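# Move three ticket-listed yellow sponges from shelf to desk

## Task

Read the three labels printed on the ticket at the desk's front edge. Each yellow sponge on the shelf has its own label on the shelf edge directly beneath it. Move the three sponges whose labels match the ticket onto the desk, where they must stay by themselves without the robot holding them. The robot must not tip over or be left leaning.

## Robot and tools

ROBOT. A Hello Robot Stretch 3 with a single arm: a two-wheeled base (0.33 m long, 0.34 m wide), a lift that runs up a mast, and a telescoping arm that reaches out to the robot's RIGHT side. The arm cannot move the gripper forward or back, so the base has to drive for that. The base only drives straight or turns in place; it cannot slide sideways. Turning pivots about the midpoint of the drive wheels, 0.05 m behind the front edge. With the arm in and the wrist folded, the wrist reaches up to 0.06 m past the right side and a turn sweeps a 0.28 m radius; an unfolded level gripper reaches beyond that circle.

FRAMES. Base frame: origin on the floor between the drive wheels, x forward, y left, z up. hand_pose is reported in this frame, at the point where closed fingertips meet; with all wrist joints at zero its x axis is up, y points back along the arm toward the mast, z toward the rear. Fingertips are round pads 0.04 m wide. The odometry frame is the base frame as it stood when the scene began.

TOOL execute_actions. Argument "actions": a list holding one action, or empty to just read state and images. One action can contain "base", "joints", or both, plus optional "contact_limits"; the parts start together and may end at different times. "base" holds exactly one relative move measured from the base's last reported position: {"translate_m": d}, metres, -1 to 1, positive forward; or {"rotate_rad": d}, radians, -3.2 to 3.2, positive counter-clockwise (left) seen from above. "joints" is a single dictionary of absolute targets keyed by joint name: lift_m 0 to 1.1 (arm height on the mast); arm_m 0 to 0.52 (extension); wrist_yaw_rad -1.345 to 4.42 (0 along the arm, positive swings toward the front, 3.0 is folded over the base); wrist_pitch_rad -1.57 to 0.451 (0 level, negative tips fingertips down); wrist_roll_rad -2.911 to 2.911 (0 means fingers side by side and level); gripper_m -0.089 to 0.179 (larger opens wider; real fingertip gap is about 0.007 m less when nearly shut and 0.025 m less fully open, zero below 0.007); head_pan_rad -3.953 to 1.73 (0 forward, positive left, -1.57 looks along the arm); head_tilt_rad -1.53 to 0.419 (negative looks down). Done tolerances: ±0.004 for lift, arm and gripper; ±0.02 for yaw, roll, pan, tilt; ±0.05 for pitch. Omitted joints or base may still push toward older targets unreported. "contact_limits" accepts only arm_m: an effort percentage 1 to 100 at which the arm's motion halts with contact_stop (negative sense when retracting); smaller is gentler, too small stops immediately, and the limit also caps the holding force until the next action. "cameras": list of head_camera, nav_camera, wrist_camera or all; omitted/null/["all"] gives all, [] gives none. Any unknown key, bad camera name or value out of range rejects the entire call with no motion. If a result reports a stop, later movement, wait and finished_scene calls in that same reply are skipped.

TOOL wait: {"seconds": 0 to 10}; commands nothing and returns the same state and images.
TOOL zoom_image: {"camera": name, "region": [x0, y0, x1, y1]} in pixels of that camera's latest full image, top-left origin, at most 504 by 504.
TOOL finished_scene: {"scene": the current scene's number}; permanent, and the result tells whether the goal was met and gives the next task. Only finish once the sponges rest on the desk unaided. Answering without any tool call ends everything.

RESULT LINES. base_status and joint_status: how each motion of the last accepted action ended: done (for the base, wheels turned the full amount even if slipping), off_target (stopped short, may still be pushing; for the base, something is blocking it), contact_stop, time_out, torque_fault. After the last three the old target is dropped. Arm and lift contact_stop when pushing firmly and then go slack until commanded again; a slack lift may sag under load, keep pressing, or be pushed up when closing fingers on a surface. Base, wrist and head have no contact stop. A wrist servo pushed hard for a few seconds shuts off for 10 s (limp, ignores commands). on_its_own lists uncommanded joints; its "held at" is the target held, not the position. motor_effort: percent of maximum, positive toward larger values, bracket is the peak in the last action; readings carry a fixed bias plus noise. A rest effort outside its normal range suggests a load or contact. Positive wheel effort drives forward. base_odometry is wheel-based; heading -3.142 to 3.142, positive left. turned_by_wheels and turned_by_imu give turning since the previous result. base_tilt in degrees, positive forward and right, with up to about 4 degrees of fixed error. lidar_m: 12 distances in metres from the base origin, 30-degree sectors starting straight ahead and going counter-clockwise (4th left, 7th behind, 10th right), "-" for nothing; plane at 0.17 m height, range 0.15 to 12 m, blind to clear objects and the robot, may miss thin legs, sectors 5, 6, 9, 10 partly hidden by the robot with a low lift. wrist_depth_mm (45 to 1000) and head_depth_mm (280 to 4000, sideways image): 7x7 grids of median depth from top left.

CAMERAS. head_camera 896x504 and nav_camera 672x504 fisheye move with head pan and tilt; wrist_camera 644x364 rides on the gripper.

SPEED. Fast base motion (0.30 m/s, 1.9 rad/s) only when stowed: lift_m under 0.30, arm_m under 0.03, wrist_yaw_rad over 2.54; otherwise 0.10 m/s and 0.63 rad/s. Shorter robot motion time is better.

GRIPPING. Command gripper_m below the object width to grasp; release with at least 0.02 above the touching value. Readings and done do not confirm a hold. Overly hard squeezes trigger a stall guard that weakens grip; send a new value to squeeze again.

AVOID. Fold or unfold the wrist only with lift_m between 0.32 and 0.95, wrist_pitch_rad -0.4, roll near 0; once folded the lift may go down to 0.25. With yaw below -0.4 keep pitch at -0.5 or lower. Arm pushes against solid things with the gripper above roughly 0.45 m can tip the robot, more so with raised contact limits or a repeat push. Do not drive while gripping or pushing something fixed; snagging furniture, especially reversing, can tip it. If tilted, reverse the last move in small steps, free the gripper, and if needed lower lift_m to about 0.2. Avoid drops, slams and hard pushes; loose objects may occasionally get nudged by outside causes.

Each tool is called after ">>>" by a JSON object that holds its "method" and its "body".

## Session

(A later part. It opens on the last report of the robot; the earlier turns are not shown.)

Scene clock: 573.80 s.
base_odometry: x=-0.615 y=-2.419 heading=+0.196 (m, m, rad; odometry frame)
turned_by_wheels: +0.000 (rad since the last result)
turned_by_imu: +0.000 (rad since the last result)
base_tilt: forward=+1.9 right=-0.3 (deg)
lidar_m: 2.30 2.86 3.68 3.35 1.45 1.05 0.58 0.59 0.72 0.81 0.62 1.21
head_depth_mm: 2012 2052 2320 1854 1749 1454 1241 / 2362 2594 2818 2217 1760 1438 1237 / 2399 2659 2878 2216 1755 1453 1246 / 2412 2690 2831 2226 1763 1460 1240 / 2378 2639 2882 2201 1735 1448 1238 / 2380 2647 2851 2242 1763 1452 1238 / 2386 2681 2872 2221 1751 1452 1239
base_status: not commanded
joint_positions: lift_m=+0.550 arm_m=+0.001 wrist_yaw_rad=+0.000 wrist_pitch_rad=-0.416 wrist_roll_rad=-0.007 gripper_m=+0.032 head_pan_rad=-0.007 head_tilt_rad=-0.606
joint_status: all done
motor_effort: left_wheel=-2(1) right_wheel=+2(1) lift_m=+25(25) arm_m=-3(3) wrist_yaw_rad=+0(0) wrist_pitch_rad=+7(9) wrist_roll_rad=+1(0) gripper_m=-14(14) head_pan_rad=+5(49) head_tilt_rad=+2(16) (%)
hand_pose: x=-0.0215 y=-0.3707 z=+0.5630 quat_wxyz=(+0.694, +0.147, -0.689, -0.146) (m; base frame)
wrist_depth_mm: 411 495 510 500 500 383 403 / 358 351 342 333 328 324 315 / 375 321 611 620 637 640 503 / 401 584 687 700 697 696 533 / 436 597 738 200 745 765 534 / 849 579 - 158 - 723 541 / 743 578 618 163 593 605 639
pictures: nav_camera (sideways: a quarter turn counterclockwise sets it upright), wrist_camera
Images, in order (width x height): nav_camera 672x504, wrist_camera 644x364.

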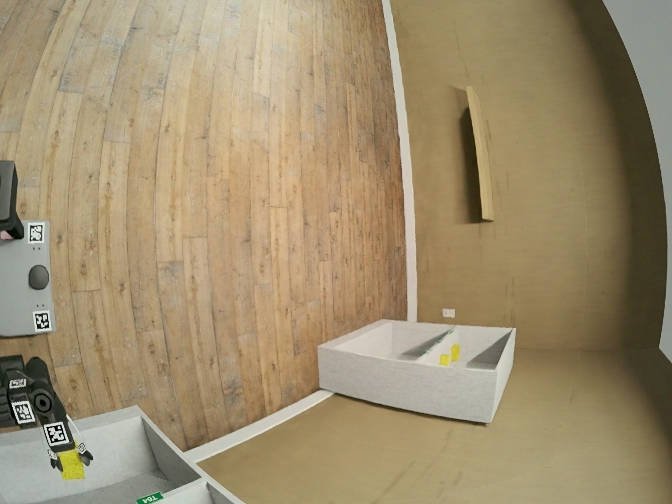

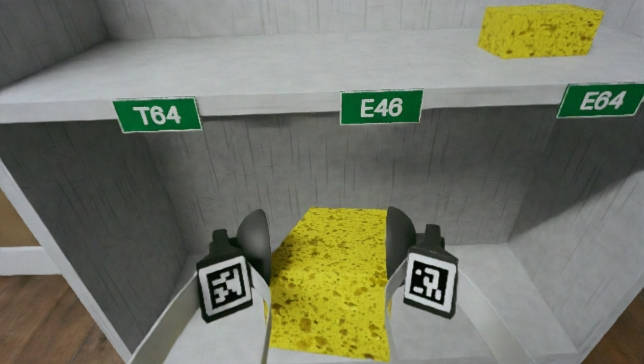

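>>> {"method": "execute_actions", "body": {"actions": [{"joints":{"wrist_yaw_rad":2.7}}], "cameras": []}}

>>> {"method": "execute_actions", "body": {"actions": [{"joints":{"lift_m":0.29},"base":{"rotate_rad":1.49}}], "cameras": ["wrist_camera"]}}

>>> {"method": "execute_actions", "body": {"actions": [{"base":{"translate_m":1.0}}], "cameras": []}}

>>> {"method": "execute_actions", "body": {"actions": [{"base":{"translate_m":1.0}}], "cameras": ["head_camera","nav_camera","wrist_camera"]}}

Scene clock: 594.00 s.
base_odometry: x=-0.615 y=-2.419 heading=+0.196 (m, m, rad; odometry frame)
turned_by_wheels: +0.000 (rad since the last result)
turned_by_imu: +0.001 (rad since the last result)
base_tilt: forward=+2.0 right=-0.4 (deg)
lidar_m: 2.30 2.86 3.66 3.34 1.45 1.05 0.58 0.59 0.72 0.81 0.62 1.21
head_depth_mm: 2001 2073 2347 1855 1752 1455 1235 / 2397 2590 2789 2200 1752 1454 1240 / 2398 2632 2859 2214 1760 1453 1244 / 2379 2656 2860 2197 1772 1462 1236 / 2394 2631 2844 2234 1760 1460 1234 / 2387 2633 2902 2216 1757 1454 1246 / 2402 2632 2874 2221 1754 1463 1237
base_status: not commanded
joint_positions: lift_m=+0.550 arm_m=+0.001 wrist_yaw_rad=+2.698 wrist_pitch_rad=-0.416 wrist_roll_rad=-0.007 gripper_m=+0.032 head_pan_rad=-0.007 head_tilt_rad=-0.606
joint_status: all done
motor_effort: left_wheel=-1(2) right_wheel=+1(2) lift_m=+25(25) arm_m=-3(3) wrist_yaw_rad=+3(3) wrist_pitch_rad=+8(8) wrist_roll_rad=+0(0) gripper_m=-14(14) head_pan_rad=+4(4) head_tilt_rad=+3(2) (%)
hand_pose: x=+0.0752 y=+0.0569 z=+0.5630 quat_wxyz=(+0.295, +0.705, -0.008, +0.645) (m; base frame)
wrist_depth_mm: - - - - - - - / - - - - - - - / - - - - - - - / - - - - - - - / - - - 201 - 992 945 / - 848 - 158 - 831 810 / - - 724 164 701 714 694
pictures: none
No camera images: the call's "cameras" was empty. Leave "cameras" out to get every camera's image.

Scene clock: 597.67 s.
base_odometry: x=-0.615 y=-2.419 heading=+1.686 (m, m, rad; odometry frame)
turned_by_wheels: +1.490 (rad since the last result)
turned_by_imu: +1.499 (rad since the last result)
base_tilt: forward=+2.0 right=-0.3 (deg)
lidar_m: 3.49 1.57 1.08 0.58 0.58 0.72 0.81 0.62 1.13 2.30 2.81 3.64
head_depth_mm: 3396 3817 2992 2211 1762 1448 1236 / 3367 3753 3002 2240 1741 1452 1238 / 3385 3688 3020 2241 1748 1449 1233 / 3369 3828 3038 2213 1775 1463 1233 / 3313 3671 3012 2222 1771 1455 1238 / 3380 3810 3020 2226 1764 1452 1238 / 3323 3709 3037 2220 1754 1454 1237
base_status: done
joint_positions: lift_m=+0.290 arm_m=+0.001 wrist_yaw_rad=+2.698 wrist_pitch_rad=-0.417 wrist_roll_rad=-0.007 gripper_m=+0.032 head_pan_rad=-0.007 head_tilt_rad=-0.606
joint_status: all done
motor_effort: left_wheel=-2(8) right_wheel=+2(8) lift_m=+20(21) arm_m=-3(3) wrist_yaw_rad=+2(2) wrist_pitch_rad=+8(8) wrist_roll_rad=+0(0) gripper_m=-14(14) head_pan_rad=+4(4) head_tilt_rad=+2(3) (%)
hand_pose: x=+0.0750 y=+0.0568 z=+0.3030 quat_wxyz=(+0.295, +0.705, -0.008, +0.645) (m; base frame)
wrist_depth_mm: 474 524 - - - - - / 491 561 - - - - - / 528 601 984 954 945 934 936 / 577 641 742 740 739 737 708 / - 614 645 201 618 609 594 / - 526 - 159 - 513 507 / - - - 164 434 440 437
pictures: wrist_camera
Images, in order (width x height): wrist_camera 644x364.

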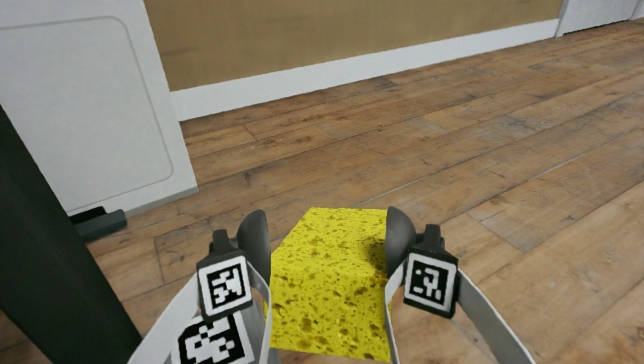

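Scene clock: 602.60 s.
base_odometry: x=-0.730 y=-1.425 heading=+1.686 (m, m, rad; odometry frame)
turned_by_wheels: +0.000 (rad since the last result)
turned_by_imu: +0.006 (rad since the last result)
base_tilt: forward=+2.0 right=-0.3 (deg)
lidar_m: 2.48 1.65 1.16 1.09 1.11 1.15 1.56 1.89 2.07 2.68 2.73 2.69
head_depth_mm: 2584 2537 2852 2216 1765 1456 1243 / 2556 2429 2884 2200 1746 1445 1237 / 2558 2444 2856 2218 1760 1455 1240 / 2531 2646 2991 2229 1765 1454 1241 / 2510 2441 2879 2233 1762 1462 1239 / 2493 2741 2961 2221 1768 1447 1238 / 2519 2793 2921 2245 1757 1456 1237
base_status: done
joint_positions: lift_m=+0.290 arm_m=+0.001 wrist_yaw_rad=+2.699 wrist_pitch_rad=-0.418 wrist_roll_rad=-0.007 gripper_m=+0.032 head_pan_rad=-0.007 head_tilt_rad=-0.605
joint_status: not commanded
motor_effort: left_wheel=-2(6) right_wheel=+2(9) lift_m=+20(20) arm_m=-3(2) wrist_yaw_rad=+1(1) wrist_pitch_rad=+8(8) wrist_roll_rad=+0(0) gripper_m=-14(14) head_pan_rad=+5(4) head_tilt_rad=+2(2) (%)
hand_pose: x=+0.0749 y=+0.0568 z=+0.3029 quat_wxyz=(+0.295, +0.705, -0.008, +0.645) (m; base frame)
wrist_depth_mm: 837 939 - - - - - / 905 - - - - - - / 936 991 974 971 958 940 911 / 805 770 758 742 729 721 708 / - 623 640 201 603 595 581 / - 529 - 158 - 508 499 / - - - 164 433 446 436
pictures: none
No camera images: the call's "cameras" was empty. Leave "cameras" out to get every camera's image.

Scene clock: 607.53 s.
base_odometry: x=-0.844 y=-0.432 heading=+1.685 (m, m, rad; odometry frame)
turned_by_wheels: +0.000 (rad since the last result)
turned_by_imu: +0.006 (rad since the last result)
base_tilt: forward=+2.0 right=-0.3 (deg)
lidar_m: 1.50 1.78 1.22 1.14 1.19 1.55 2.26 2.86 2.76 2.60 2.66 1.65
head_depth_mm: 1661 1791 1393 2125 1756 1457 1235 / 1651 1779 1397 2155 1765 1459 1233 / 1635 1776 1398 2140 1758 1462 1234 / 1633 1777 1360 2195 1752 1452 1243 / 1628 1782 1325 2129 1764 1456 1239 / 1632 1755 1329 2065 1755 1449 1242 / 1615 1790 1392 2146 1778 1462 1238
base_status: done
joint_positions: lift_m=+0.290 arm_m=+0.001 wrist_yaw_rad=+2.699 wrist_pitch_rad=-0.418 wrist_roll_rad=-0.007 gripper_m=+0.032 head_pan_rad=-0.007 head_tilt_rad=-0.605
joint_status: not commanded
motor_effort: left_wheel=-2(5) right_wheel=+2(9) lift_m=+20(19) arm_m=-3(3) wrist_yaw_rad=+2(1) wrist_pitch_rad=+8(8) wrist_roll_rad=+0(1) gripper_m=-14(14) head_pan_rad=+5(4) head_tilt_rad=+2(2) (%)
hand_pose: x=+0.0749 y=+0.0567 z=+0.3029 quat_wxyz=(+0.295, +0.705, -0.008, +0.645) (m; base frame)
wrist_depth_mm: 902 990 - - - - - / 961 - - - - - - / 994 - 986 979 962 933 917 / 788 773 754 752 744 737 714 / - 623 638 202 622 597 591 / - 529 - 158 - 513 499 / - - - 164 430 438 438
pictures: head_camera (sideways: a quarter turn clockwise sets it upright), nav_camera (sideways: a quarter turn counterclockwise sets it upright), wrist_camera
Images, in order (width x height): head_camera 896x504, nav_camera 672x504, wrist_camera 644x364.

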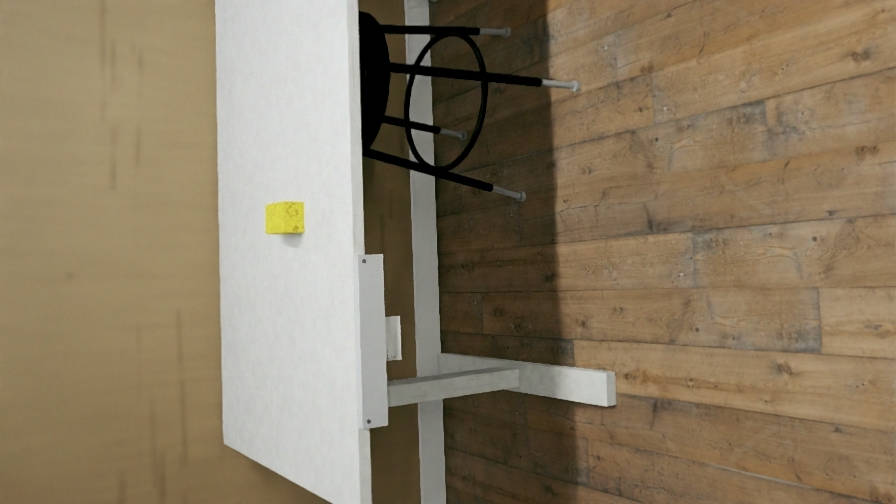

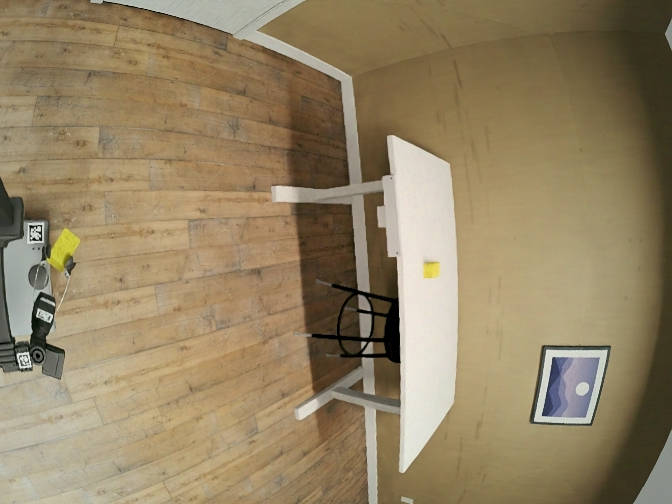

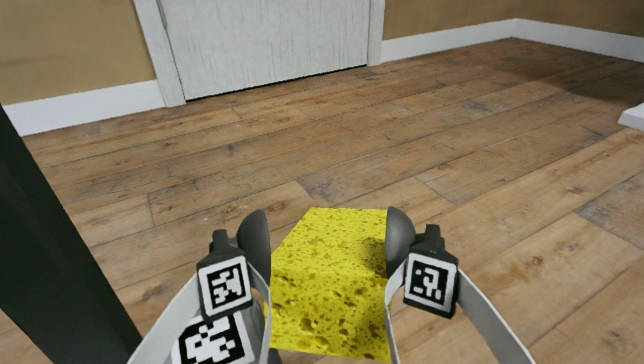

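>>> {"method": "execute_actions", "body": {"actions": [{"base":{"translate_m":0.58}}], "cameras": []}}

>>> {"method": "execute_actions", "body": {"actions": [{"base":{"rotate_rad":1.58},"joints":{"head_pan_rad":-1.57,"head_tilt_rad":-0.75}}], "cameras": []}}

>>> {"method": "execute_actions", "body": {"actions": [{"base":{"translate_m":0.2}}], "cameras": []}}

>>> {"method": "execute_actions", "body": {"actions": [{"joints":{"lift_m":0.73}}], "cameras": []}}

>>> {"method": "execute_actions", "body": {"actions": [{"joints":{"wrist_yaw_rad":0.0}}], "cameras": []}}

>>> {"method": "execute_actions", "body": {"actions": [{"joints":{"wrist_pitch_rad":0.0}}]}}

Scene clock: 628.87 s.
base_odometry: x=-0.911 y=+0.144 heading=+1.685 (m, m, rad; odometry frame)
turned_by_wheels: +0.000 (rad since the last result)
turned_by_imu: +0.004 (rad since the last result)
base_tilt: forward=+2.0 right=-0.4 (deg)
lidar_m: 0.92 0.93 1.28 1.19 1.21 1.60 2.63 3.37 2.72 2.56 2.03 0.82
head_depth_mm: 1139 1267 1326 977 826 1426 1244 / 1137 1261 1324 980 798 1426 1233 / 1133 1249 1320 938 799 1463 1235 / 1128 1244 1326 979 797 1453 1239 / 1117 1236 1316 982 777 1421 1245 / 1108 1227 1311 980 779 1367 1241 / 1105 1216 1304 982 777 1416 1239
base_status: done
joint_positions: lift_m=+0.290 arm_m=+0.001 wrist_yaw_rad=+2.699 wrist_pitch_rad=-0.418 wrist_roll_rad=-0.007 gripper_m=+0.032 head_pan_rad=-0.007 head_tilt_rad=-0.605
joint_status: not commanded
motor_effort: left_wheel=-2(5) right_wheel=+2(8) lift_m=+20(20) arm_m=-3(3) wrist_yaw_rad=+1(1) wrist_pitch_rad=+8(8) wrist_roll_rad=+0(0) gripper_m=-14(14) head_pan_rad=+3(5) head_tilt_rad=+2(2) (%)
hand_pose: x=+0.0749 y=+0.0567 z=+0.3029 quat_wxyz=(+0.295, +0.705, -0.008, +0.645) (m; base frame)
wrist_depth_mm: 960 - - - - - - / 997 - - - - - 991 / 1000 - 961 968 950 934 835 / 794 768 739 751 743 702 722 / - 625 631 201 609 604 598 / - 526 - 158 - 509 503 / - - - 164 426 442 437
pictures: none
No camera images: the call's "cameras" was empty. Leave "cameras" out to get every camera's image.

Scene clock: 631.00 s.
base_odometry: x=-0.911 y=+0.144 heading=-3.018 (m, m, rad; odometry frame)
turned_by_wheels: +1.580 (rad since the last result)
turned_by_imu: +1.586 (rad since the last result)
base_tilt: forward=+2.0 right=-0.3 (deg)
lidar_m: 1.19 1.22 1.63 2.63 3.54 2.71 2.57 2.00 0.82 0.91 0.94 1.24
head_depth_mm: 1164 1277 1024 815 1561 1341 1160 / 1157 1270 1019 820 1510 1339 1168 / 1162 1264 987 819 1562 1342 1171 / 1156 1270 1024 819 1539 1335 1169 / 1144 1260 1024 822 1489 1344 1166 / 1145 1253 1027 825 1431 1315 1171 / 1146 1259 1029 825 1492 1332 1178
base_status: done
joint_positions: lift_m=+0.290 arm_m=+0.001 wrist_yaw_rad=+2.699 wrist_pitch_rad=-0.418 wrist_roll_rad=-0.007 gripper_m=+0.032 head_pan_rad=-1.563 head_tilt_rad=-0.741
joint_status: all done
motor_effort: left_wheel=-1(7) right_wheel=+2(9) lift_m=+20(20) arm_m=-3(3) wrist_yaw_rad=+1(1) wrist_pitch_rad=+8(8) wrist_roll_rad=+0(0) gripper_m=-14(14) head_pan_rad=-3(52) head_tilt_rad=-3(12) (%)
hand_pose: x=+0.0749 y=+0.0567 z=+0.3029 quat_wxyz=(+0.295, +0.705, -0.008, +0.645) (m; base frame)
wrist_depth_mm: - - - - - - 945 / - - - - - - 998 / - - 999 978 973 962 918 / 798 778 758 752 743 741 743 / - 629 646 202 612 602 605 / - 536 - 158 - 516 501 / - - - 164 434 446 441
pictures: none
No camera images: the call's "cameras" was empty. Leave "cameras" out to get every camera's image.

Scene clock: 633.47 s.
base_odometry: x=-1.109 y=+0.120 heading=-3.018 (m, m, rad; odometry frame)
turned_by_wheels: +0.000 (rad since the last result)
turned_by_imu: +0.001 (rad since the last result)
base_tilt: forward=+2.0 right=-0.4 (deg)
lidar_m: 0.99 1.01 1.36 2.59 3.55 2.93 2.77 1.43 0.94 0.89 1.35 1.03
head_depth_mm: 1152 1264 979 817 1529 1332 1168 / 1150 1258 1021 816 1481 1334 1169 / 1157 1267 1020 821 1451 1338 1174 / 1150 1255 1030 817 1498 1349 1175 / 1149 1254 1026 821 1454 1313 1168 / 1139 1270 1030 821 1534 1341 1173 / 1135 1292 1485 1627 1534 1345 1178
base_status: done
joint_positions: lift_m=+0.290 arm_m=+0.001 wrist_yaw_rad=+2.699 wrist_pitch_rad=-0.418 wrist_roll_rad=-0.007 gripper_m=+0.032 head_pan_rad=-1.563 head_tilt_rad=-0.741
joint_status: not commanded
motor_effort: left_wheel=-2(5) right_wheel=+2(8) lift_m=+20(20) arm_m=-3(3) wrist_yaw_rad=+1(1) wrist_pitch_rad=+8(8) wrist_roll_rad=+0(0) gripper_m=-14(14) head_pan_rad=-3(4) head_tilt_rad=-3(3) (%)
hand_pose: x=+0.0749 y=+0.0567 z=+0.3029 quat_wxyz=(+0.295, +0.705, -0.008, +0.645) (m; base frame)
wrist_depth_mm: - - - - - 979 792 / - - - - - - 818 / - 989 975 971 924 951 842 / 774 760 764 744 731 728 716 / - 630 645 202 616 598 593 / - 528 - 158 - 507 506 / - - - 164 426 442 441
pictures: none
No camera images: the call's "cameras" was empty. Leave "cameras" out to get every camera's image.

Scene clock: 638.30 s.
base_odometry: x=-1.109 y=+0.120 heading=-3.018 (m, m, rad; odometry frame)
turned_by_wheels: +0.000 (rad since the last result)
turned_by_imu: +0.001 (rad since the last result)
base_tilt: forward=+2.0 right=-0.4 (deg)
lidar_m: 0.99 1.01 1.36 2.60 3.56 2.91 2.76 1.43 0.94 0.89 1.36 1.03
head_depth_mm: 1153 1262 992 818 1515 1334 - / 1147 1264 1024 820 1498 1341 - / 1148 1254 1022 818 1454 1335 - / 1149 1251 1026 822 1501 1368 - / 1147 1253 1024 821 1470 1319 1167 / 1143 1270 1029 823 1528 1351 1179 / 1136 1289 1469 1619 1532 1342 1174
base_status: not commanded
joint_positions: lift_m=+0.730 arm_m=+0.001 wrist_yaw_rad=+2.699 wrist_pitch_rad=-0.418 wrist_roll_rad=-0.007 gripper_m=+0.032 head_pan_rad=-1.563 head_tilt_rad=-0.741
joint_status: all done
motor_effort: left_wheel=-1(2) right_wheel=+2(2) lift_m=+25(28) arm_m=-3(3) wrist_yaw_rad=+1(1) wrist_pitch_rad=+8(8) wrist_roll_rad=+0(0) gripper_m=-15(14) head_pan_rad=-3(4) head_tilt_rad=-3(3) (%)
hand_pose: x=+0.0749 y=+0.0567 z=+0.7426 quat_wxyz=(+0.295, +0.705, -0.008, +0.645) (m; base frame)
wrist_depth_mm: - - - - - - 785 / - - - - - - 827 / - - - - - - 851 / - - - - - - 886 / - - - 200 - - 936 / - - - 158 - - 961 / - - 934 164 886 891 891
pictures: none
No camera images: the call's "cameras" was empty. Leave "cameras" out to get every camera's image.

Scene clock: 640.63 s.
base_odometry: x=-1.109 y=+0.120 heading=-3.018 (m, m, rad; odometry frame)
turned_by_wheels: +0.000 (rad since the last result)
turned_by_imu: +0.000 (rad since the last result)
base_tilt: forward=+2.0 right=-0.3 (deg)
lidar_m: 0.98 1.01 1.36 2.60 3.54 2.92 2.76 1.43 0.94 0.89 1.35 1.03
head_depth_mm: 1160 1262 985 817 1518 1341 - / 1150 1261 1025 821 1487 1335 - / 1149 1258 1018 820 762 1286 - / 1144 1252 1021 820 1466 1315 1156 / 1142 1246 1030 821 1458 1315 1181 / 1140 1263 1024 820 1523 1346 1177 / 1134 1291 1485 1628 1529 1343 1169
base_status: not commanded
joint_positions: lift_m=+0.730 arm_m=+0.001 wrist_yaw_rad=+0.002 wrist_pitch_rad=-0.418 wrist_roll_rad=-0.007 gripper_m=+0.032 head_pan_rad=-1.563 head_tilt_rad=-0.741
joint_status: all done
motor_effort: left_wheel=-2(2) right_wheel=+2(2) lift_m=+25(25) arm_m=-3(3) wrist_yaw_rad=-2(3) wrist_pitch_rad=+8(8) wrist_roll_rad=+0(1) gripper_m=-14(14) head_pan_rad=-2(3) head_tilt_rad=-3(3) (%)
hand_pose: x=-0.0211 y=-0.3705 z=+0.7426 quat_wxyz=(+0.694, +0.148, -0.689, -0.146) (m; base frame)
wrist_depth_mm: 997 970 802 778 739 639 697 / - 484 475 461 451 437 432 / - 339 334 327 323 337 344 / - - 330 330 336 - - / - - - 200 - - - / - - - 158 - - - / 948 923 897 164 878 903 900
pictures: none
No camera images: the call's "cameras" was empty. Leave "cameras" out to get every camera's image.

Scene clock: 641.67 s.
base_odometry: x=-1.109 y=+0.120 heading=-3.018 (m, m, rad; odometry frame)
turned_by_wheels: +0.000 (rad since the last result)
turned_by_imu: +0.000 (rad since the last result)
base_tilt: forward=+2.0 right=-0.3 (deg)
lidar_m: 0.99 1.01 1.36 2.59 3.54 2.92 2.77 1.43 0.94 0.89 1.36 1.03
head_depth_mm: 1157 1267 984 816 1522 1336 - / 1146 1260 1016 818 1486 1335 - / 1148 1259 1026 816 1464 1417 - / 1149 1257 1030 823 1467 1367 1172 / 1145 1250 1027 823 1460 1316 1174 / 1144 1263 1028 821 1537 1341 1172 / 1133 1292 1483 1622 1519 1341 1173
base_status: not commanded
joint_positions: lift_m=+0.730 arm_m=+0.001 wrist_yaw_rad=+0.002 wrist_pitch_rad=-0.028 wrist_roll_rad=-0.007 gripper_m=+0.032 head_pan_rad=-1.563 head_tilt_rad=-0.741
joint_status: all done
motor_effort: left_wheel=-2(1) right_wheel=+2(2) lift_m=+25(25) arm_m=-3(3) wrist_yaw_rad=-2(3) wrist_pitch_rad=+12(12) wrist_roll_rad=+0(0) gripper_m=-14(14) head_pan_rad=-4(4) head_tilt_rad=-3(3) (%)
hand_pose: x=-0.0210 y=-0.4015 z=+0.8374 quat_wxyz=(+0.710, +0.011, -0.704, -0.009) (m; base frame)
wrist_depth_mm: 989 979 992 - - - - / - - - - - - - / - - - - - - - / - - 890 874 820 808 788 / - - 563 202 518 483 479 / - 371 - 158 - 352 346 / - - 315 164 322 - -
pictures: head_camera (sideways: a quarter turn clockwise sets it upright), nav_camera (sideways: a quarter turn counterclockwise sets it upright), wrist_camera
Images, in order (width x height): head_camera 896x504, nav_camera 672x504, wrist_camera 644x364.

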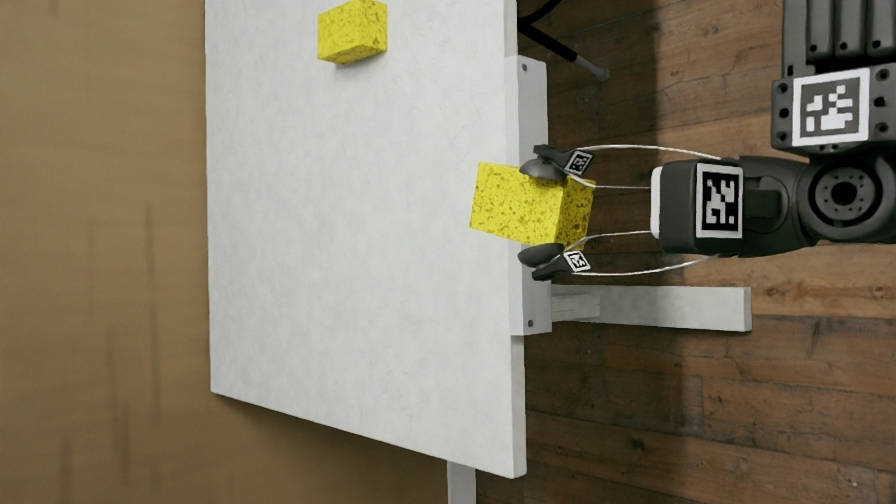

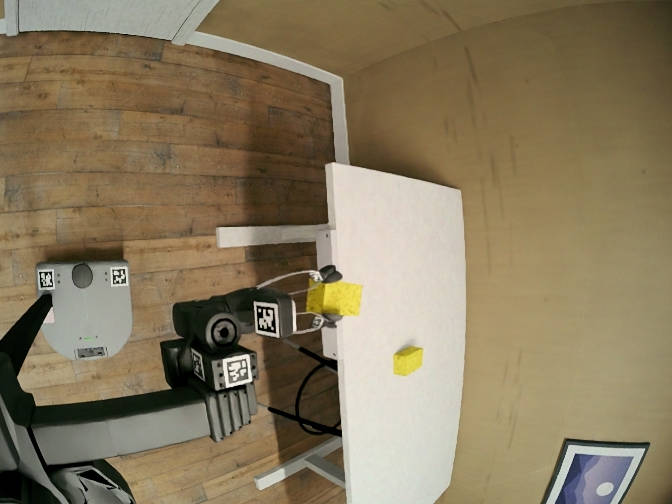

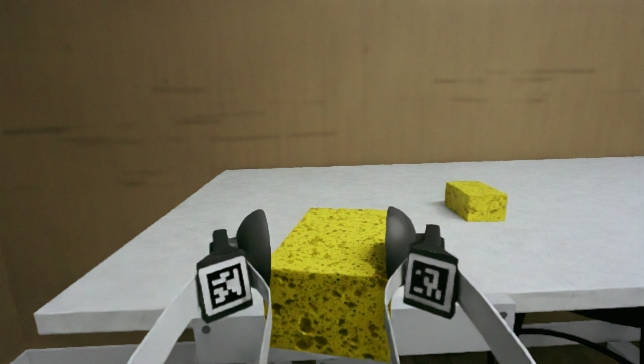

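>>> {"method": "execute_actions", "body": {"actions": [{"joints":{"arm_m":0.38,"lift_m":0.70}}], "cameras": []}}

>>> {"method": "execute_actions", "body": {"actions": [{"joints":{"lift_m":0.668}}], "cameras": ["wrist_camera"]}}

>>> {"method": "execute_actions", "body": {"actions": [{"joints":{"gripper_m":0.12}}], "cameras": ["wrist_camera"]}}

>>> {"method": "execute_actions", "body": {"actions": [{"joints":{"lift_m":0.70,"arm_m":0.0}}], "cameras": ["head_camera","nav_camera"]}}

Scene clock: 652.80 s.
base_odometry: x=-1.109 y=+0.120 heading=-3.018 (m, m, rad; odometry frame)
turned_by_wheels: +0.000 (rad since the last result)
turned_by_imu: +0.001 (rad since the last result)
base_tilt: forward=+2.0 right=-0.4 (deg)
lidar_m: 0.99 1.01 1.36 2.59 3.53 2.91 2.76 1.43 0.94 0.89 1.35 1.03
head_depth_mm: 1160 1272 984 819 1559 - - / 1151 1260 1021 - 1490 1340 1174 / 1147 1262 1073 - 1455 1339 1168 / 1148 1251 1062 809 1484 1324 1166 / 1145 1253 1020 821 1456 1310 1175 / 1147 1262 1027 823 1526 1341 1171 / 1136 1287 1484 1623 1529 1339 1176
base_status: not commanded
joint_positions: lift_m=+0.700 arm_m=+0.380 wrist_yaw_rad=+0.000 wrist_pitch_rad=-0.026 wrist_roll_rad=-0.007 gripper_m=+0.032 head_pan_rad=-1.563 head_tilt_rad=-0.741
joint_status: all done
motor_effort: left_wheel=-2(0) right_wheel=+2(2) lift_m=+20(21) arm_m=+3(6) wrist_yaw_rad=-1(2) wrist_pitch_rad=+12(13) wrist_roll_rad=+0(0) gripper_m=-14(14) head_pan_rad=-3(3) head_tilt_rad=-3(3) (%)
hand_pose: x=-0.0213 y=-0.7802 z=+0.8082 quat_wxyz=(+0.710, +0.010, -0.704, -0.009) (m; base frame)
wrist_depth_mm: 633 634 643 645 671 664 665 / 659 658 664 666 679 682 684 / 681 671 695 688 706 707 718 / 692 698 696 702 708 672 664 / 725 443 465 203 435 404 402 / 313 307 - 158 - 293 271 / 240 238 234 164 219 226 224
pictures: none
No camera images: the call's "cameras" was empty. Leave "cameras" out to get every camera's image.

Scene clock: 653.87 s.
base_odometry: x=-1.109 y=+0.120 heading=-3.018 (m, m, rad; odometry frame)
turned_by_wheels: +0.000 (rad since the last result)
turned_by_imu: +0.000 (rad since the last result)
base_tilt: forward=+2.0 right=-0.3 (deg)
lidar_m: 0.99 1.01 1.36 2.59 3.53 2.91 2.76 1.43 0.94 0.89 1.36 1.03
head_depth_mm: 1156 1256 986 822 1528 1363 - / 1151 1270 1025 841 - 1342 1158 / 1149 1253 1049 - 1458 1330 1168 / 1143 1257 1061 808 1491 1338 1173 / 1148 1244 1026 820 1466 1309 1173 / 1138 1266 1027 819 1531 1343 1173 / 1134 1293 1482 1621 1534 1346 1175
base_status: not commanded
joint_positions: lift_m=+0.668 arm_m=+0.380 wrist_yaw_rad=+0.000 wrist_pitch_rad=-0.026 wrist_roll_rad=-0.007 gripper_m=+0.032 head_pan_rad=-1.563 head_tilt_rad=-0.741
joint_status: all done
motor_effort: left_wheel=-1(3) right_wheel=+2(2) lift_m=+20(21) arm_m=+3(3) wrist_yaw_rad=+0(0) wrist_pitch_rad=+12(12) wrist_roll_rad=+0(0) gripper_m=-14(14) head_pan_rad=-4(4) head_tilt_rad=-3(3) (%)
hand_pose: x=-0.0213 y=-0.7802 z=+0.7762 quat_wxyz=(+0.710, +0.010, -0.704, -0.009) (m; base frame)
wrist_depth_mm: 630 647 638 658 659 656 673 / 658 662 670 675 687 680 705 / 683 688 687 698 704 708 725 / 707 691 594 570 550 537 516 / 356 352 374 201 338 323 315 / 248 244 - 158 - 232 229 / 191 190 186 164 175 181 177
pictures: wrist_camera
Images, in order (width x height): wrist_camera 644x364.

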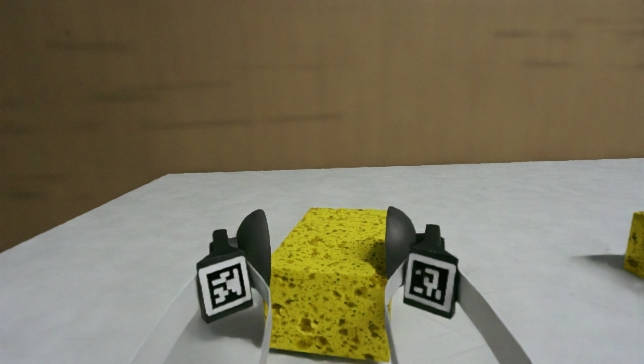

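Scene clock: 655.23 s.
base_odometry: x=-1.109 y=+0.120 heading=-3.018 (m, m, rad; odometry frame)
turned_by_wheels: +0.000 (rad since the last result)
turned_by_imu: +0.000 (rad since the last result)
base_tilt: forward=+1.9 right=-0.4 (deg)
lidar_m: 0.98 1.01 1.36 2.59 3.55 2.91 2.76 1.43 0.94 0.89 1.35 1.03
head_depth_mm: 1157 1263 981 819 1527 1360 - / 1155 1265 1021 844 - 1350 1163 / 1153 1255 1055 - 1455 1333 1172 / 1142 1250 1062 797 1492 1328 1170 / 1141 1244 1026 820 1457 1308 1181 / 1141 1274 1023 822 1530 1335 1175 / 1131 1286 1482 1628 1526 1341 1172
base_status: not commanded
joint_positions: lift_m=+0.668 arm_m=+0.380 wrist_yaw_rad=+0.000 wrist_pitch_rad=-0.026 wrist_roll_rad=-0.007 gripper_m=+0.120 head_pan_rad=-1.563 head_tilt_rad=-0.741
joint_status: all done
motor_effort: left_wheel=-2(1) right_wheel=+2(2) lift_m=+20(20) arm_m=+3(3) wrist_yaw_rad=-1(1) wrist_pitch_rad=+12(12) wrist_roll_rad=+0(0) gripper_m=+0(81) head_pan_rad=-4(3) head_tilt_rad=-3(3) (%)
hand_pose: x=-0.0213 y=-0.7802 z=+0.7762 quat_wxyz=(+0.710, +0.010, -0.704, -0.009) (m; base frame)
wrist_depth_mm: 636 632 641 653 655 672 677 / 653 661 656 689 680 694 715 / 674 687 684 689 714 707 714 / 712 701 598 569 556 530 524 / 359 363 344 216 307 352 315 / 249 253 234 160 221 - 230 / 199 179 186 162 174 179 179
pictures: wrist_camera
Images, in order (width x height): wrist_camera 644x364.

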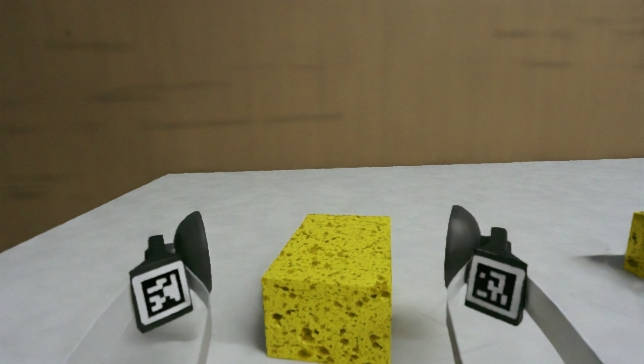

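Scene clock: 659.23 s.
base_odometry: x=-1.109 y=+0.120 heading=-3.018 (m, m, rad; odometry frame)
turned_by_wheels: +0.000 (rad since the last result)
turned_by_imu: +0.000 (rad since the last result)
base_tilt: forward=+2.0 right=-0.3 (deg)
lidar_m: 0.99 1.01 1.36 2.60 3.55 2.91 2.77 1.43 0.94 0.89 1.36 1.03
head_depth_mm: 1157 1267 987 816 1508 1330 1222 / 1155 1262 1022 815 1459 1338 - / 1148 1252 1022 821 1460 1391 - / 1152 1256 1023 821 1473 1366 1180 / 1141 1251 1029 820 1452 1312 1170 / 1144 1273 1023 824 1521 1337 1168 / 1138 1286 1486 1623 1532 1344 1172
base_status: not commanded
joint_positions: lift_m=+0.700 arm_m=+0.001 wrist_yaw_rad=+0.000 wrist_pitch_rad=-0.024 wrist_roll_rad=-0.007 gripper_m=+0.120 head_pan_rad=-1.563 head_tilt_rad=-0.741
joint_status: all done
motor_effort: left_wheel=-3(2) right_wheel=+2(2) lift_m=+25(24) arm_m=-3(2) wrist_yaw_rad=-1(1) wrist_pitch_rad=+11(12) wrist_roll_rad=+0(0) gripper_m=+0(0) head_pan_rad=-4(3) head_tilt_rad=-3(3) (%)
hand_pose: x=-0.0214 y=-0.4016 z=+0.8082 quat_wxyz=(+0.710, +0.009, -0.704, -0.009) (m; base frame)
wrist_depth_mm: 987 991 991 - - - - / - - - - - - - / - - - - - - - / - - 789 607 707 573 660 / - 487 442 430 422 446 405 / 334 326 308 311 313 - 584 / - - 730 330 335 - -
pictures: head_camera (sideways: a quarter turn clockwise sets it upright), nav_camera (sideways: a quarter turn counterclockwise sets it upright)
Images, in order (width x height): head_camera 896x504, nav_camera 672x504.

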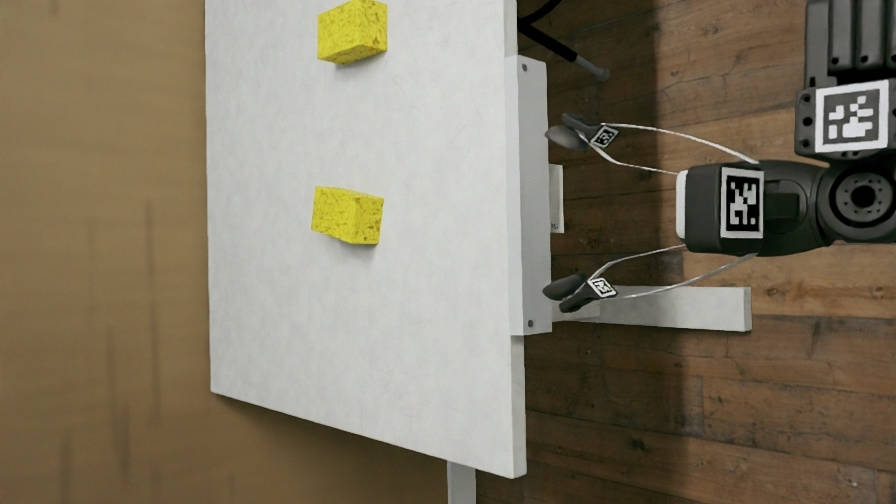

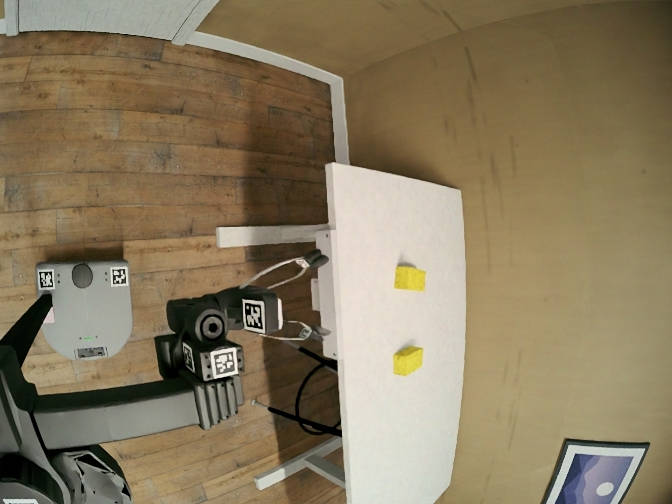

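>>> {"method": "execute_actions", "body": {"actions": [{"joints":{"wrist_pitch_rad":-0.4,"gripper_m":0.04,"head_pan_rad":0,"head_tilt_rad":-0.5}}], "cameras": []}}

>>> {"method": "execute_actions", "body": {"actions": [{"joints":{"wrist_yaw_rad":2.8}}], "cameras": []}}

>>> {"method": "execute_actions", "body": {"actions": [{"joints":{"lift_m":0.29},"base":{"rotate_rad":2.15}}], "cameras": []}}

>>> {"method": "execute_actions", "body": {"actions": [{"base":{"translate_m":1.0}}], "cameras": []}}

>>> {"method": "execute_actions", "body": {"actions": [{"base":{"translate_m":1.0}}], "cameras": ["head_camera","nav_camera"]}}

Scene clock: 675.63 s.
base_odometry: x=-1.109 y=+0.120 heading=-3.018 (m, m, rad; odometry frame)
turned_by_wheels: +0.000 (rad since the last result)
turned_by_imu: +0.000 (rad since the last result)
base_tilt: forward=+2.0 right=-0.4 (deg)
lidar_m: 0.99 1.01 1.36 2.60 3.54 2.91 2.76 1.43 0.94 0.89 1.35 1.03
head_depth_mm: 823 888 992 1104 1270 1438 1305 / 819 895 972 1093 1240 1417 1309 / 815 889 972 1084 1221 1404 1312 / 813 889 977 1082 1221 1397 1305 / 812 882 975 1079 1211 1382 1310 / 805 879 968 1075 1208 1378 1307 / 807 875 965 1071 1199 1369 1309
base_status: not commanded
joint_positions: lift_m=+0.700 arm_m=+0.001 wrist_yaw_rad=+0.000 wrist_pitch_rad=-0.414 wrist_roll_rad=-0.007 gripper_m=+0.040 head_pan_rad=-0.007 head_tilt_rad=-0.508
joint_status: all done
motor_effort: left_wheel=-1(2) right_wheel=+2(2) lift_m=+25(25) arm_m=-3(3) wrist_yaw_rad=+0(0) wrist_pitch_rad=+7(10) wrist_roll_rad=+0(0) gripper_m=+0(81) head_pan_rad=+5(56) head_tilt_rad=+3(15) (%)
hand_pose: x=-0.0215 y=-0.3709 z=+0.7133 quat_wxyz=(+0.695, +0.146, -0.689, -0.145) (m; base frame)
wrist_depth_mm: 977 976 649 520 615 476 570 / - 385 373 370 361 353 346 / 311 309 300 299 302 316 615 / - - - - - - - / - - - - - - - / - - - - - 998 983 / 896 911 882 879 897 880 862
pictures: none
No camera images: the call's "cameras" was empty. Leave "cameras" out to get every camera's image.

Scene clock: 678.03 s.
base_odometry: x=-1.109 y=+0.120 heading=-3.018 (m, m, rad; odometry frame)
turned_by_wheels: +0.000 (rad since the last result)
turned_by_imu: +0.000 (rad since the last result)
base_tilt: forward=+2.0 right=-0.4 (deg)
lidar_m: 0.99 1.01 1.36 2.59 3.53 2.90 2.77 1.43 0.94 0.89 1.36 1.03
head_depth_mm: 819 887 992 1111 1261 1459 1306 / 816 895 972 1089 1228 1414 1304 / 816 894 970 1090 1225 1403 1306 / 811 891 969 1084 1214 1382 1308 / 810 887 973 1088 1210 1377 1309 / 809 882 969 1077 1203 1372 1304 / 804 875 962 1070 1195 1361 1305
base_status: not commanded
joint_positions: lift_m=+0.700 arm_m=+0.001 wrist_yaw_rad=+2.798 wrist_pitch_rad=-0.415 wrist_roll_rad=-0.007 gripper_m=+0.040 head_pan_rad=-0.007 head_tilt_rad=-0.508
joint_status: all done
motor_effort: left_wheel=-1(1) right_wheel=+2(2) lift_m=+25(25) arm_m=-3(3) wrist_yaw_rad=+3(1) wrist_pitch_rad=+7(7) wrist_roll_rad=+0(0) gripper_m=+0(0) head_pan_rad=+4(5) head_tilt_rad=+2(2) (%)
hand_pose: x=+0.0545 y=+0.0657 z=+0.7133 quat_wxyz=(+0.262, +0.704, +0.026, +0.659) (m; base frame)
wrist_depth_mm: - - - - - - 860 / - - - - - - 846 / - - - - - - 889 / - - - - - - 918 / - - - - - - 943 / - - - - - - 951 / 912 - 895 878 883 877 857
pictures: none
No camera images: the call's "cameras" was empty. Leave "cameras" out to get every camera's image.

Scene clock: 682.60 s.
base_odometry: x=-1.109 y=+0.120 heading=-0.868 (m, m, rad; odometry frame)
turned_by_wheels: +2.150 (rad since the last result)
turned_by_imu: +2.164 (rad since the last result)
base_tilt: forward=+2.0 right=-0.3 (deg)
lidar_m: 3.46 2.86 2.77 0.94 0.94 0.89 1.37 1.02 0.99 1.03 1.45 2.59
head_depth_mm: 2979 3201 3419 2581 1952 1580 1306 / 3146 3402 3590 2597 1951 1571 1307 / 3298 3527 3593 2609 1955 1576 1312 / 3522 3714 3842 2578 1971 1573 1318 / 3677 - 3880 2596 1964 1573 1308 / 3573 3763 3868 2597 1969 1559 1309 / 3166 3348 3437 2606 1964 1566 1313
base_status: done
joint_positions: lift_m=+0.290 arm_m=+0.001 wrist_yaw_rad=+2.798 wrist_pitch_rad=-0.416 wrist_roll_rad=-0.007 gripper_m=+0.040 head_pan_rad=-0.007 head_tilt_rad=-0.507
joint_status: all done
motor_effort: left_wheel=-2(6) right_wheel=+2(4) lift_m=+20(20) arm_m=-3(3) wrist_yaw_rad=+2(2) wrist_pitch_rad=+8(7) wrist_roll_rad=+0(0) gripper_m=-1(0) head_pan_rad=+4(4) head_tilt_rad=+3(3) (%)
hand_pose: x=+0.0544 y=+0.0655 z=+0.3033 quat_wxyz=(+0.262, +0.704, +0.027, +0.659) (m; base frame)
wrist_depth_mm: - - - - - - - / - - - - - - - / - - 995 978 970 945 914 / - 774 758 748 733 746 721 / - 618 636 614 629 593 595 / 523 - 543 522 - 516 506 / 461 - - 445 443 438 440
pictures: none
No camera images: the call's "cameras" was empty. Leave "cameras" out to get every camera's image.

Scene clock: 687.53 s.
base_odometry: x=-0.463 y=-0.644 heading=-0.868 (m, m, rad; odometry frame)
turned_by_wheels: +0.000 (rad since the last result)
turned_by_imu: +0.006 (rad since the last result)
base_tilt: forward=+2.0 right=-0.4 (deg)
lidar_m: 2.47 2.32 2.25 2.35 1.85 1.80 1.84 1.53 1.52 1.59 1.99 2.28
head_depth_mm: 2252 2418 2605 2613 1965 1563 1311 / 2362 2432 2687 2640 1965 1570 1307 / 2490 2625 2887 2613 1969 1563 1308 / 2604 2748 3054 2588 1961 1568 1310 / 2798 2819 3245 2635 1961 1556 1311 / 2817 3022 3246 2566 1939 1570 1305 / 2531 2720 2906 2584 1961 1572 1306
base_status: done
joint_positions: lift_m=+0.290 arm_m=+0.001 wrist_yaw_rad=+2.799 wrist_pitch_rad=-0.416 wrist_roll_rad=-0.007 gripper_m=+0.040 head_pan_rad=-0.007 head_tilt_rad=-0.506
joint_status: not commanded
motor_effort: left_wheel=-1(6) right_wheel=+2(8) lift_m=+20(20) arm_m=-3(4) wrist_yaw_rad=+1(2) wrist_pitch_rad=+8(8) wrist_roll_rad=+0(0) gripper_m=+0(0) head_pan_rad=+4(5) head_tilt_rad=+2(2) (%)
hand_pose: x=+0.0542 y=+0.0655 z=+0.3032 quat_wxyz=(+0.262, +0.704, +0.027, +0.659) (m; base frame)
wrist_depth_mm: - - - - - - - / - - - - - - - / - 995 991 970 953 953 933 / - 761 770 758 746 746 724 / - 616 636 622 634 592 604 / 519 - 536 521 - 511 506 / 464 - - 446 449 443 438
pictures: none
No camera images: the call's "cameras" was empty. Leave "cameras" out to get every camera's image.

Scene clock: 692.47 s.
base_odometry: x=+0.183 y=-1.407 heading=-0.869 (m, m, rad; odometry frame)
turned_by_wheels: +0.000 (rad since the last result)
turned_by_imu: +0.006 (rad since the last result)
base_tilt: forward=+2.0 right=-0.4 (deg)
lidar_m: 1.49 1.78 1.73 1.80 2.51 2.60 2.80 2.10 2.04 1.81 1.59 1.51
head_depth_mm: 1476 1540 1643 1859 1961 1555 1311 / 1542 1648 1710 1935 1857 1565 1294 / 1646 1736 1828 2091 1893 1581 1309 / 1752 1833 1943 2197 1962 1589 1311 / 1844 1857 1939 2181 1959 1580 1317 / 1967 2186 2382 2494 1964 1571 1312 / 1954 2070 2215 2284 1963 1571 1309
base_status: done
joint_positions: lift_m=+0.290 arm_m=+0.001 wrist_yaw_rad=+2.799 wrist_pitch_rad=-0.417 wrist_roll_rad=-0.007 gripper_m=+0.040 head_pan_rad=-0.007 head_tilt_rad=-0.506
joint_status: not commanded
motor_effort: left_wheel=-2(7) right_wheel=+3(8) lift_m=+20(20) arm_m=-3(3) wrist_yaw_rad=+1(1) wrist_pitch_rad=+8(8) wrist_roll_rad=+0(0) gripper_m=+0(0) head_pan_rad=+4(4) head_tilt_rad=+2(2) (%)
hand_pose: x=+0.0542 y=+0.0655 z=+0.3031 quat_wxyz=(+0.262, +0.704, +0.027, +0.659) (m; base frame)
wrist_depth_mm: - - - - - - - / - - - - - - - / - - - 972 963 942 933 / - 777 760 775 733 737 720 / - 630 632 612 637 598 605 / 534 - 545 516 - 508 503 / 461 - - 452 442 439 439
pictures: head_camera (sideways: a quarter turn clockwise sets it upright), nav_camera (sideways: a quarter turn counterclockwise sets it upright)
Images, in order (width x height): head_camera 896x504, nav_camera 672x504.

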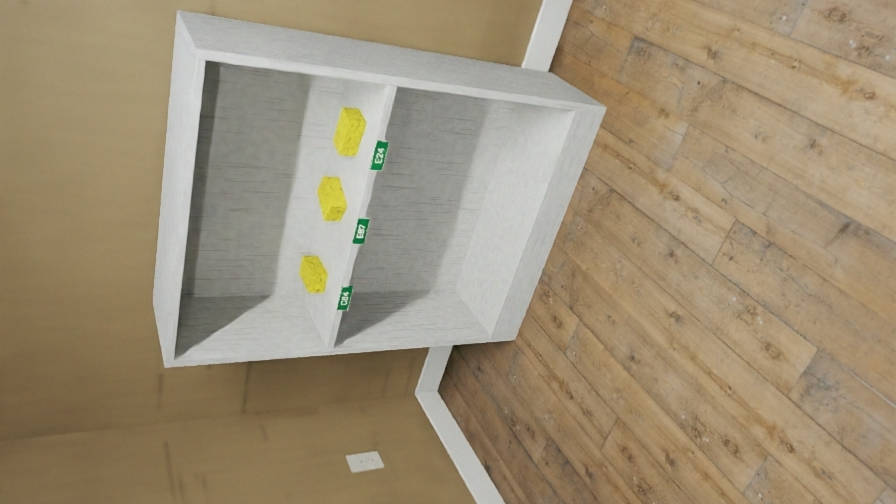

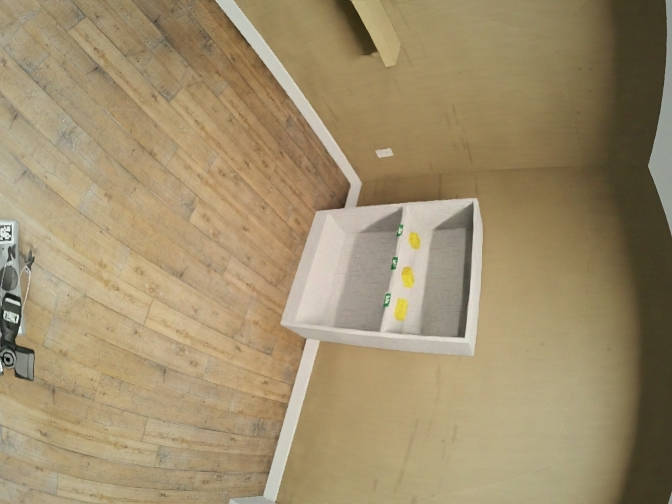

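>>> {"method": "execute_actions", "body": {"actions": [{"base":{"rotate_rad":0.205}}], "cameras": []}}

>>> {"method": "execute_actions", "body": {"actions": [{"base":{"translate_m":1.0}}], "cameras": []}}

>>> {"method": "execute_actions", "body": {"actions": [{"base":{"translate_m":0.19},"joints":{"head_pan_rad":-1.57,"head_tilt_rad":-0.8}}], "cameras": []}}

>>> {"method": "execute_actions", "body": {"actions": [{"base":{"rotate_rad":0.755}}], "cameras": ["head_camera","nav_camera"]}}

Scene clock: 708.13 s.
base_odometry: x=+0.183 y=-1.407 heading=-0.664 (m, m, rad; odometry frame)
turned_by_wheels: +0.205 (rad since the last result)
turned_by_imu: +0.206 (rad since the last result)
base_tilt: forward=+2.0 right=-0.3 (deg)
lidar_m: 1.87 1.73 1.73 1.97 2.60 2.83 2.38 2.04 1.81 1.84 1.59 1.49
head_depth_mm: 1621 1675 1748 1952 1847 1577 1310 / 1753 1846 1917 2125 1908 1583 1319 / 1901 1851 1972 2168 1967 1560 1303 / 2048 2235 2446 2535 1955 1579 1311 / 1955 2105 2312 2448 1962 1563 1303 / 1786 1925 2089 2276 1967 1564 1313 / 1655 1758 1896 2072 1940 1563 1316
base_status: done
joint_positions: lift_m=+0.290 arm_m=+0.001 wrist_yaw_rad=+2.799 wrist_pitch_rad=-0.417 wrist_roll_rad=-0.007 gripper_m=+0.040 head_pan_rad=-0.007 head_tilt_rad=-0.506
joint_status: not commanded
motor_effort: left_wheel=-2(6) right_wheel=+2(8) lift_m=+20(20) arm_m=-3(3) wrist_yaw_rad=+1(1) wrist_pitch_rad=+8(8) wrist_roll_rad=+0(1) gripper_m=+0(0) head_pan_rad=+4(5) head_tilt_rad=+2(2) (%)
hand_pose: x=+0.0542 y=+0.0655 z=+0.3031 quat_wxyz=(+0.262, +0.704, +0.027, +0.659) (m; base frame)
wrist_depth_mm: - - - - - - - / - - - - - - - / - - - 985 953 953 930 / - 762 761 747 743 726 733 / - 620 635 624 623 597 597 / 537 - 546 529 - 510 500 / 459 - - 446 443 443 441
pictures: none
No camera images: the call's "cameras" was empty. Leave "cameras" out to get every camera's image.

Scene clock: 713.07 s.
base_odometry: x=+0.970 y=-2.023 heading=-0.664 (m, m, rad; odometry frame)
turned_by_wheels: +0.000 (rad since the last result)
turned_by_imu: +0.006 (rad since the last result)
base_tilt: forward=+2.0 right=-0.4 (deg)
lidar_m: 0.86 1.04 1.04 1.18 2.00 3.38 3.23 2.73 1.56 1.18 0.73 0.95
head_depth_mm: 914 982 879 1084 973 1295 1205 / 988 1069 904 1070 1063 1378 1228 / 1073 1162 1248 992 1124 1279 1285 / 1162 1272 1404 1554 1727 1565 1303 / 1148 1242 1350 1495 1645 1561 1310 / 1054 1138 1239 1348 1465 1530 1310 / 973 1050 1134 1220 1325 1436 1312
base_status: done
joint_positions: lift_m=+0.290 arm_m=+0.001 wrist_yaw_rad=+2.799 wrist_pitch_rad=-0.417 wrist_roll_rad=-0.007 gripper_m=+0.040 head_pan_rad=-0.007 head_tilt_rad=-0.506
joint_status: not commanded
motor_effort: left_wheel=-2(5) right_wheel=+2(8) lift_m=+20(20) arm_m=-3(3) wrist_yaw_rad=+1(2) wrist_pitch_rad=+8(8) wrist_roll_rad=+0(0) gripper_m=+0(0) head_pan_rad=+5(3) head_tilt_rad=+2(2) (%)
hand_pose: x=+0.0542 y=+0.0655 z=+0.3031 quat_wxyz=(+0.262, +0.704, +0.027, +0.659) (m; base frame)
wrist_depth_mm: - - - - 962 883 797 / - - - - - 942 862 / - - 980 980 944 954 888 / - 769 752 746 732 743 739 / - 621 638 610 628 598 593 / 532 - 548 516 - 500 498 / 459 - - 446 442 441 438
pictures: none
No camera images: the call's "cameras" was empty. Leave "cameras" out to get every camera's image.

Scene clock: 715.50 s.
base_odometry: x=+1.120 y=-2.140 heading=-0.664 (m, m, rad; odometry frame)
turned_by_wheels: +0.000 (rad since the last result)
turned_by_imu: +0.001 (rad since the last result)
base_tilt: forward=+2.0 right=-0.4 (deg)
lidar_m: 0.67 0.91 0.91 1.03 1.75 3.54 3.36 2.87 1.63 0.67 0.73 0.80
head_depth_mm: 1479 1664 1876 1768 1511 1308 1147 / 1323 1575 1913 1775 1494 1301 1151 / 1182 1378 1635 1783 1505 1303 1159 / 1072 1212 1422 1662 1511 1316 1159 / 975 1101 1259 1413 1306 1291 1146 / 881 664 807 911 1335 1238 1150 / 771 768 943 848 1265 1209 1137
base_status: done
joint_positions: lift_m=+0.290 arm_m=+0.001 wrist_yaw_rad=+2.799 wrist_pitch_rad=-0.417 wrist_roll_rad=-0.007 gripper_m=+0.040 head_pan_rad=-1.563 head_tilt_rad=-0.790
joint_status: all done
motor_effort: left_wheel=-1(7) right_wheel=+2(8) lift_m=+20(20) arm_m=-3(3) wrist_yaw_rad=+2(2) wrist_pitch_rad=+8(8) wrist_roll_rad=+0(0) gripper_m=-1(0) head_pan_rad=-4(49) head_tilt_rad=-3(18) (%)
hand_pose: x=+0.0542 y=+0.0655 z=+0.3031 quat_wxyz=(+0.262, +0.704, +0.027, +0.659) (m; base frame)
wrist_depth_mm: - - - 934 850 778 712 / - - - - 926 822 743 / - - 963 959 920 867 799 / - 781 774 760 725 716 734 / - 619 630 624 631 601 597 / 528 - 535 517 - 508 503 / 458 - - 447 442 444 432
pictures: none
No camera images: the call's "cameras" was empty. Leave "cameras" out to get every camera's image.

Scene clock: 717.20 s.
base_odometry: x=+1.120 y=-2.140 heading=+0.091 (m, m, rad; odometry frame)
turned_by_wheels: +0.755 (rad since the last result)
turned_by_imu: +0.758 (rad since the last result)
base_tilt: forward=+2.0 right=-0.4 (deg)
lidar_m: 0.91 0.93 1.22 2.97 3.62 3.01 2.43 1.30 0.67 0.82 0.67 0.96
head_depth_mm: 663 812 949 861 1162 1244 1144 / 664 810 946 859 1333 1243 1154 / 667 807 940 885 1329 1257 1151 / 666 805 939 861 1333 1259 1150 / 670 804 935 886 1332 1254 1151 / 671 799 931 874 1324 1255 1153 / 674 549 928 862 1233 1244 1146
base_status: done
joint_positions: lift_m=+0.290 arm_m=+0.001 wrist_yaw_rad=+2.799 wrist_pitch_rad=-0.417 wrist_roll_rad=-0.007 gripper_m=+0.040 head_pan_rad=-1.563 head_tilt_rad=-0.791
joint_status: not commanded
motor_effort: left_wheel=-1(8) right_wheel=+2(7) lift_m=+20(20) arm_m=-3(3) wrist_yaw_rad=+2(1) wrist_pitch_rad=+8(8) wrist_roll_rad=+0(0) gripper_m=+0(0) head_pan_rad=-4(4) head_tilt_rad=-4(3) (%)
hand_pose: x=+0.0542 y=+0.0655 z=+0.3031 quat_wxyz=(+0.262, +0.704, +0.027, +0.659) (m; base frame)
wrist_depth_mm: - - - - - 985 755 / - - - - - - 809 / - 996 990 963 956 922 806 / - 762 753 750 735 737 710 / - 638 632 620 634 607 591 / 530 - 546 521 - 519 504 / 462 - - 449 442 441 439
pictures: head_camera (sideways: a quarter turn clockwise sets it upright), nav_camera (sideways: a quarter turn counterclockwise sets it upright)
Images, in order (width x height): head_camera 896x504, nav_camera 672x504.

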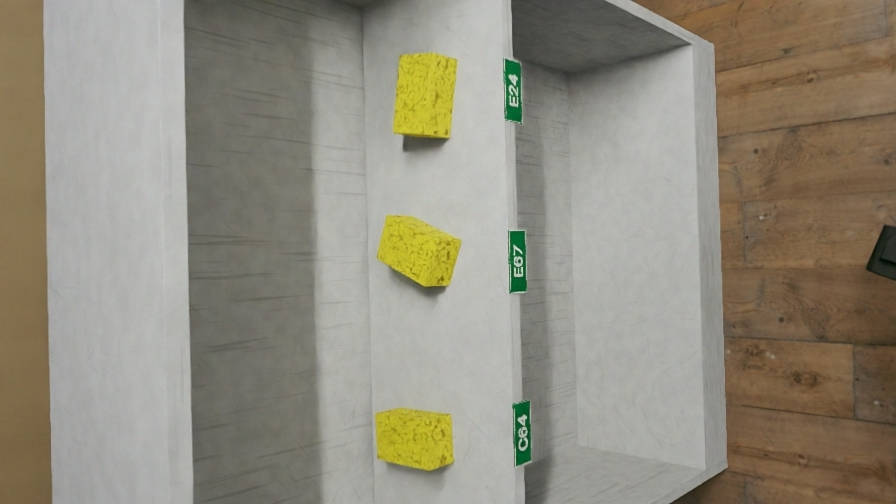

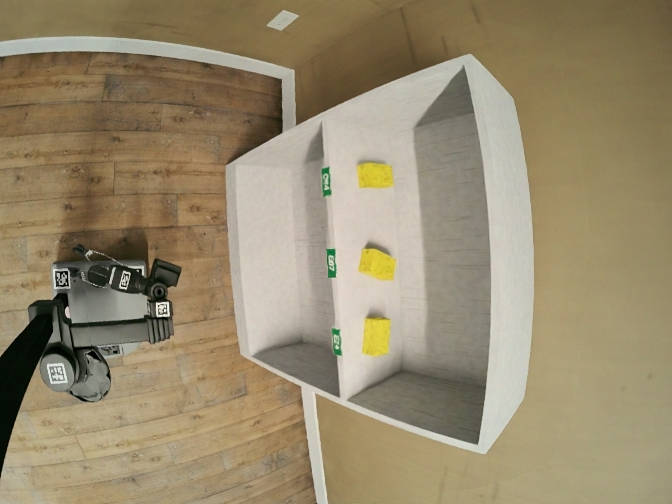

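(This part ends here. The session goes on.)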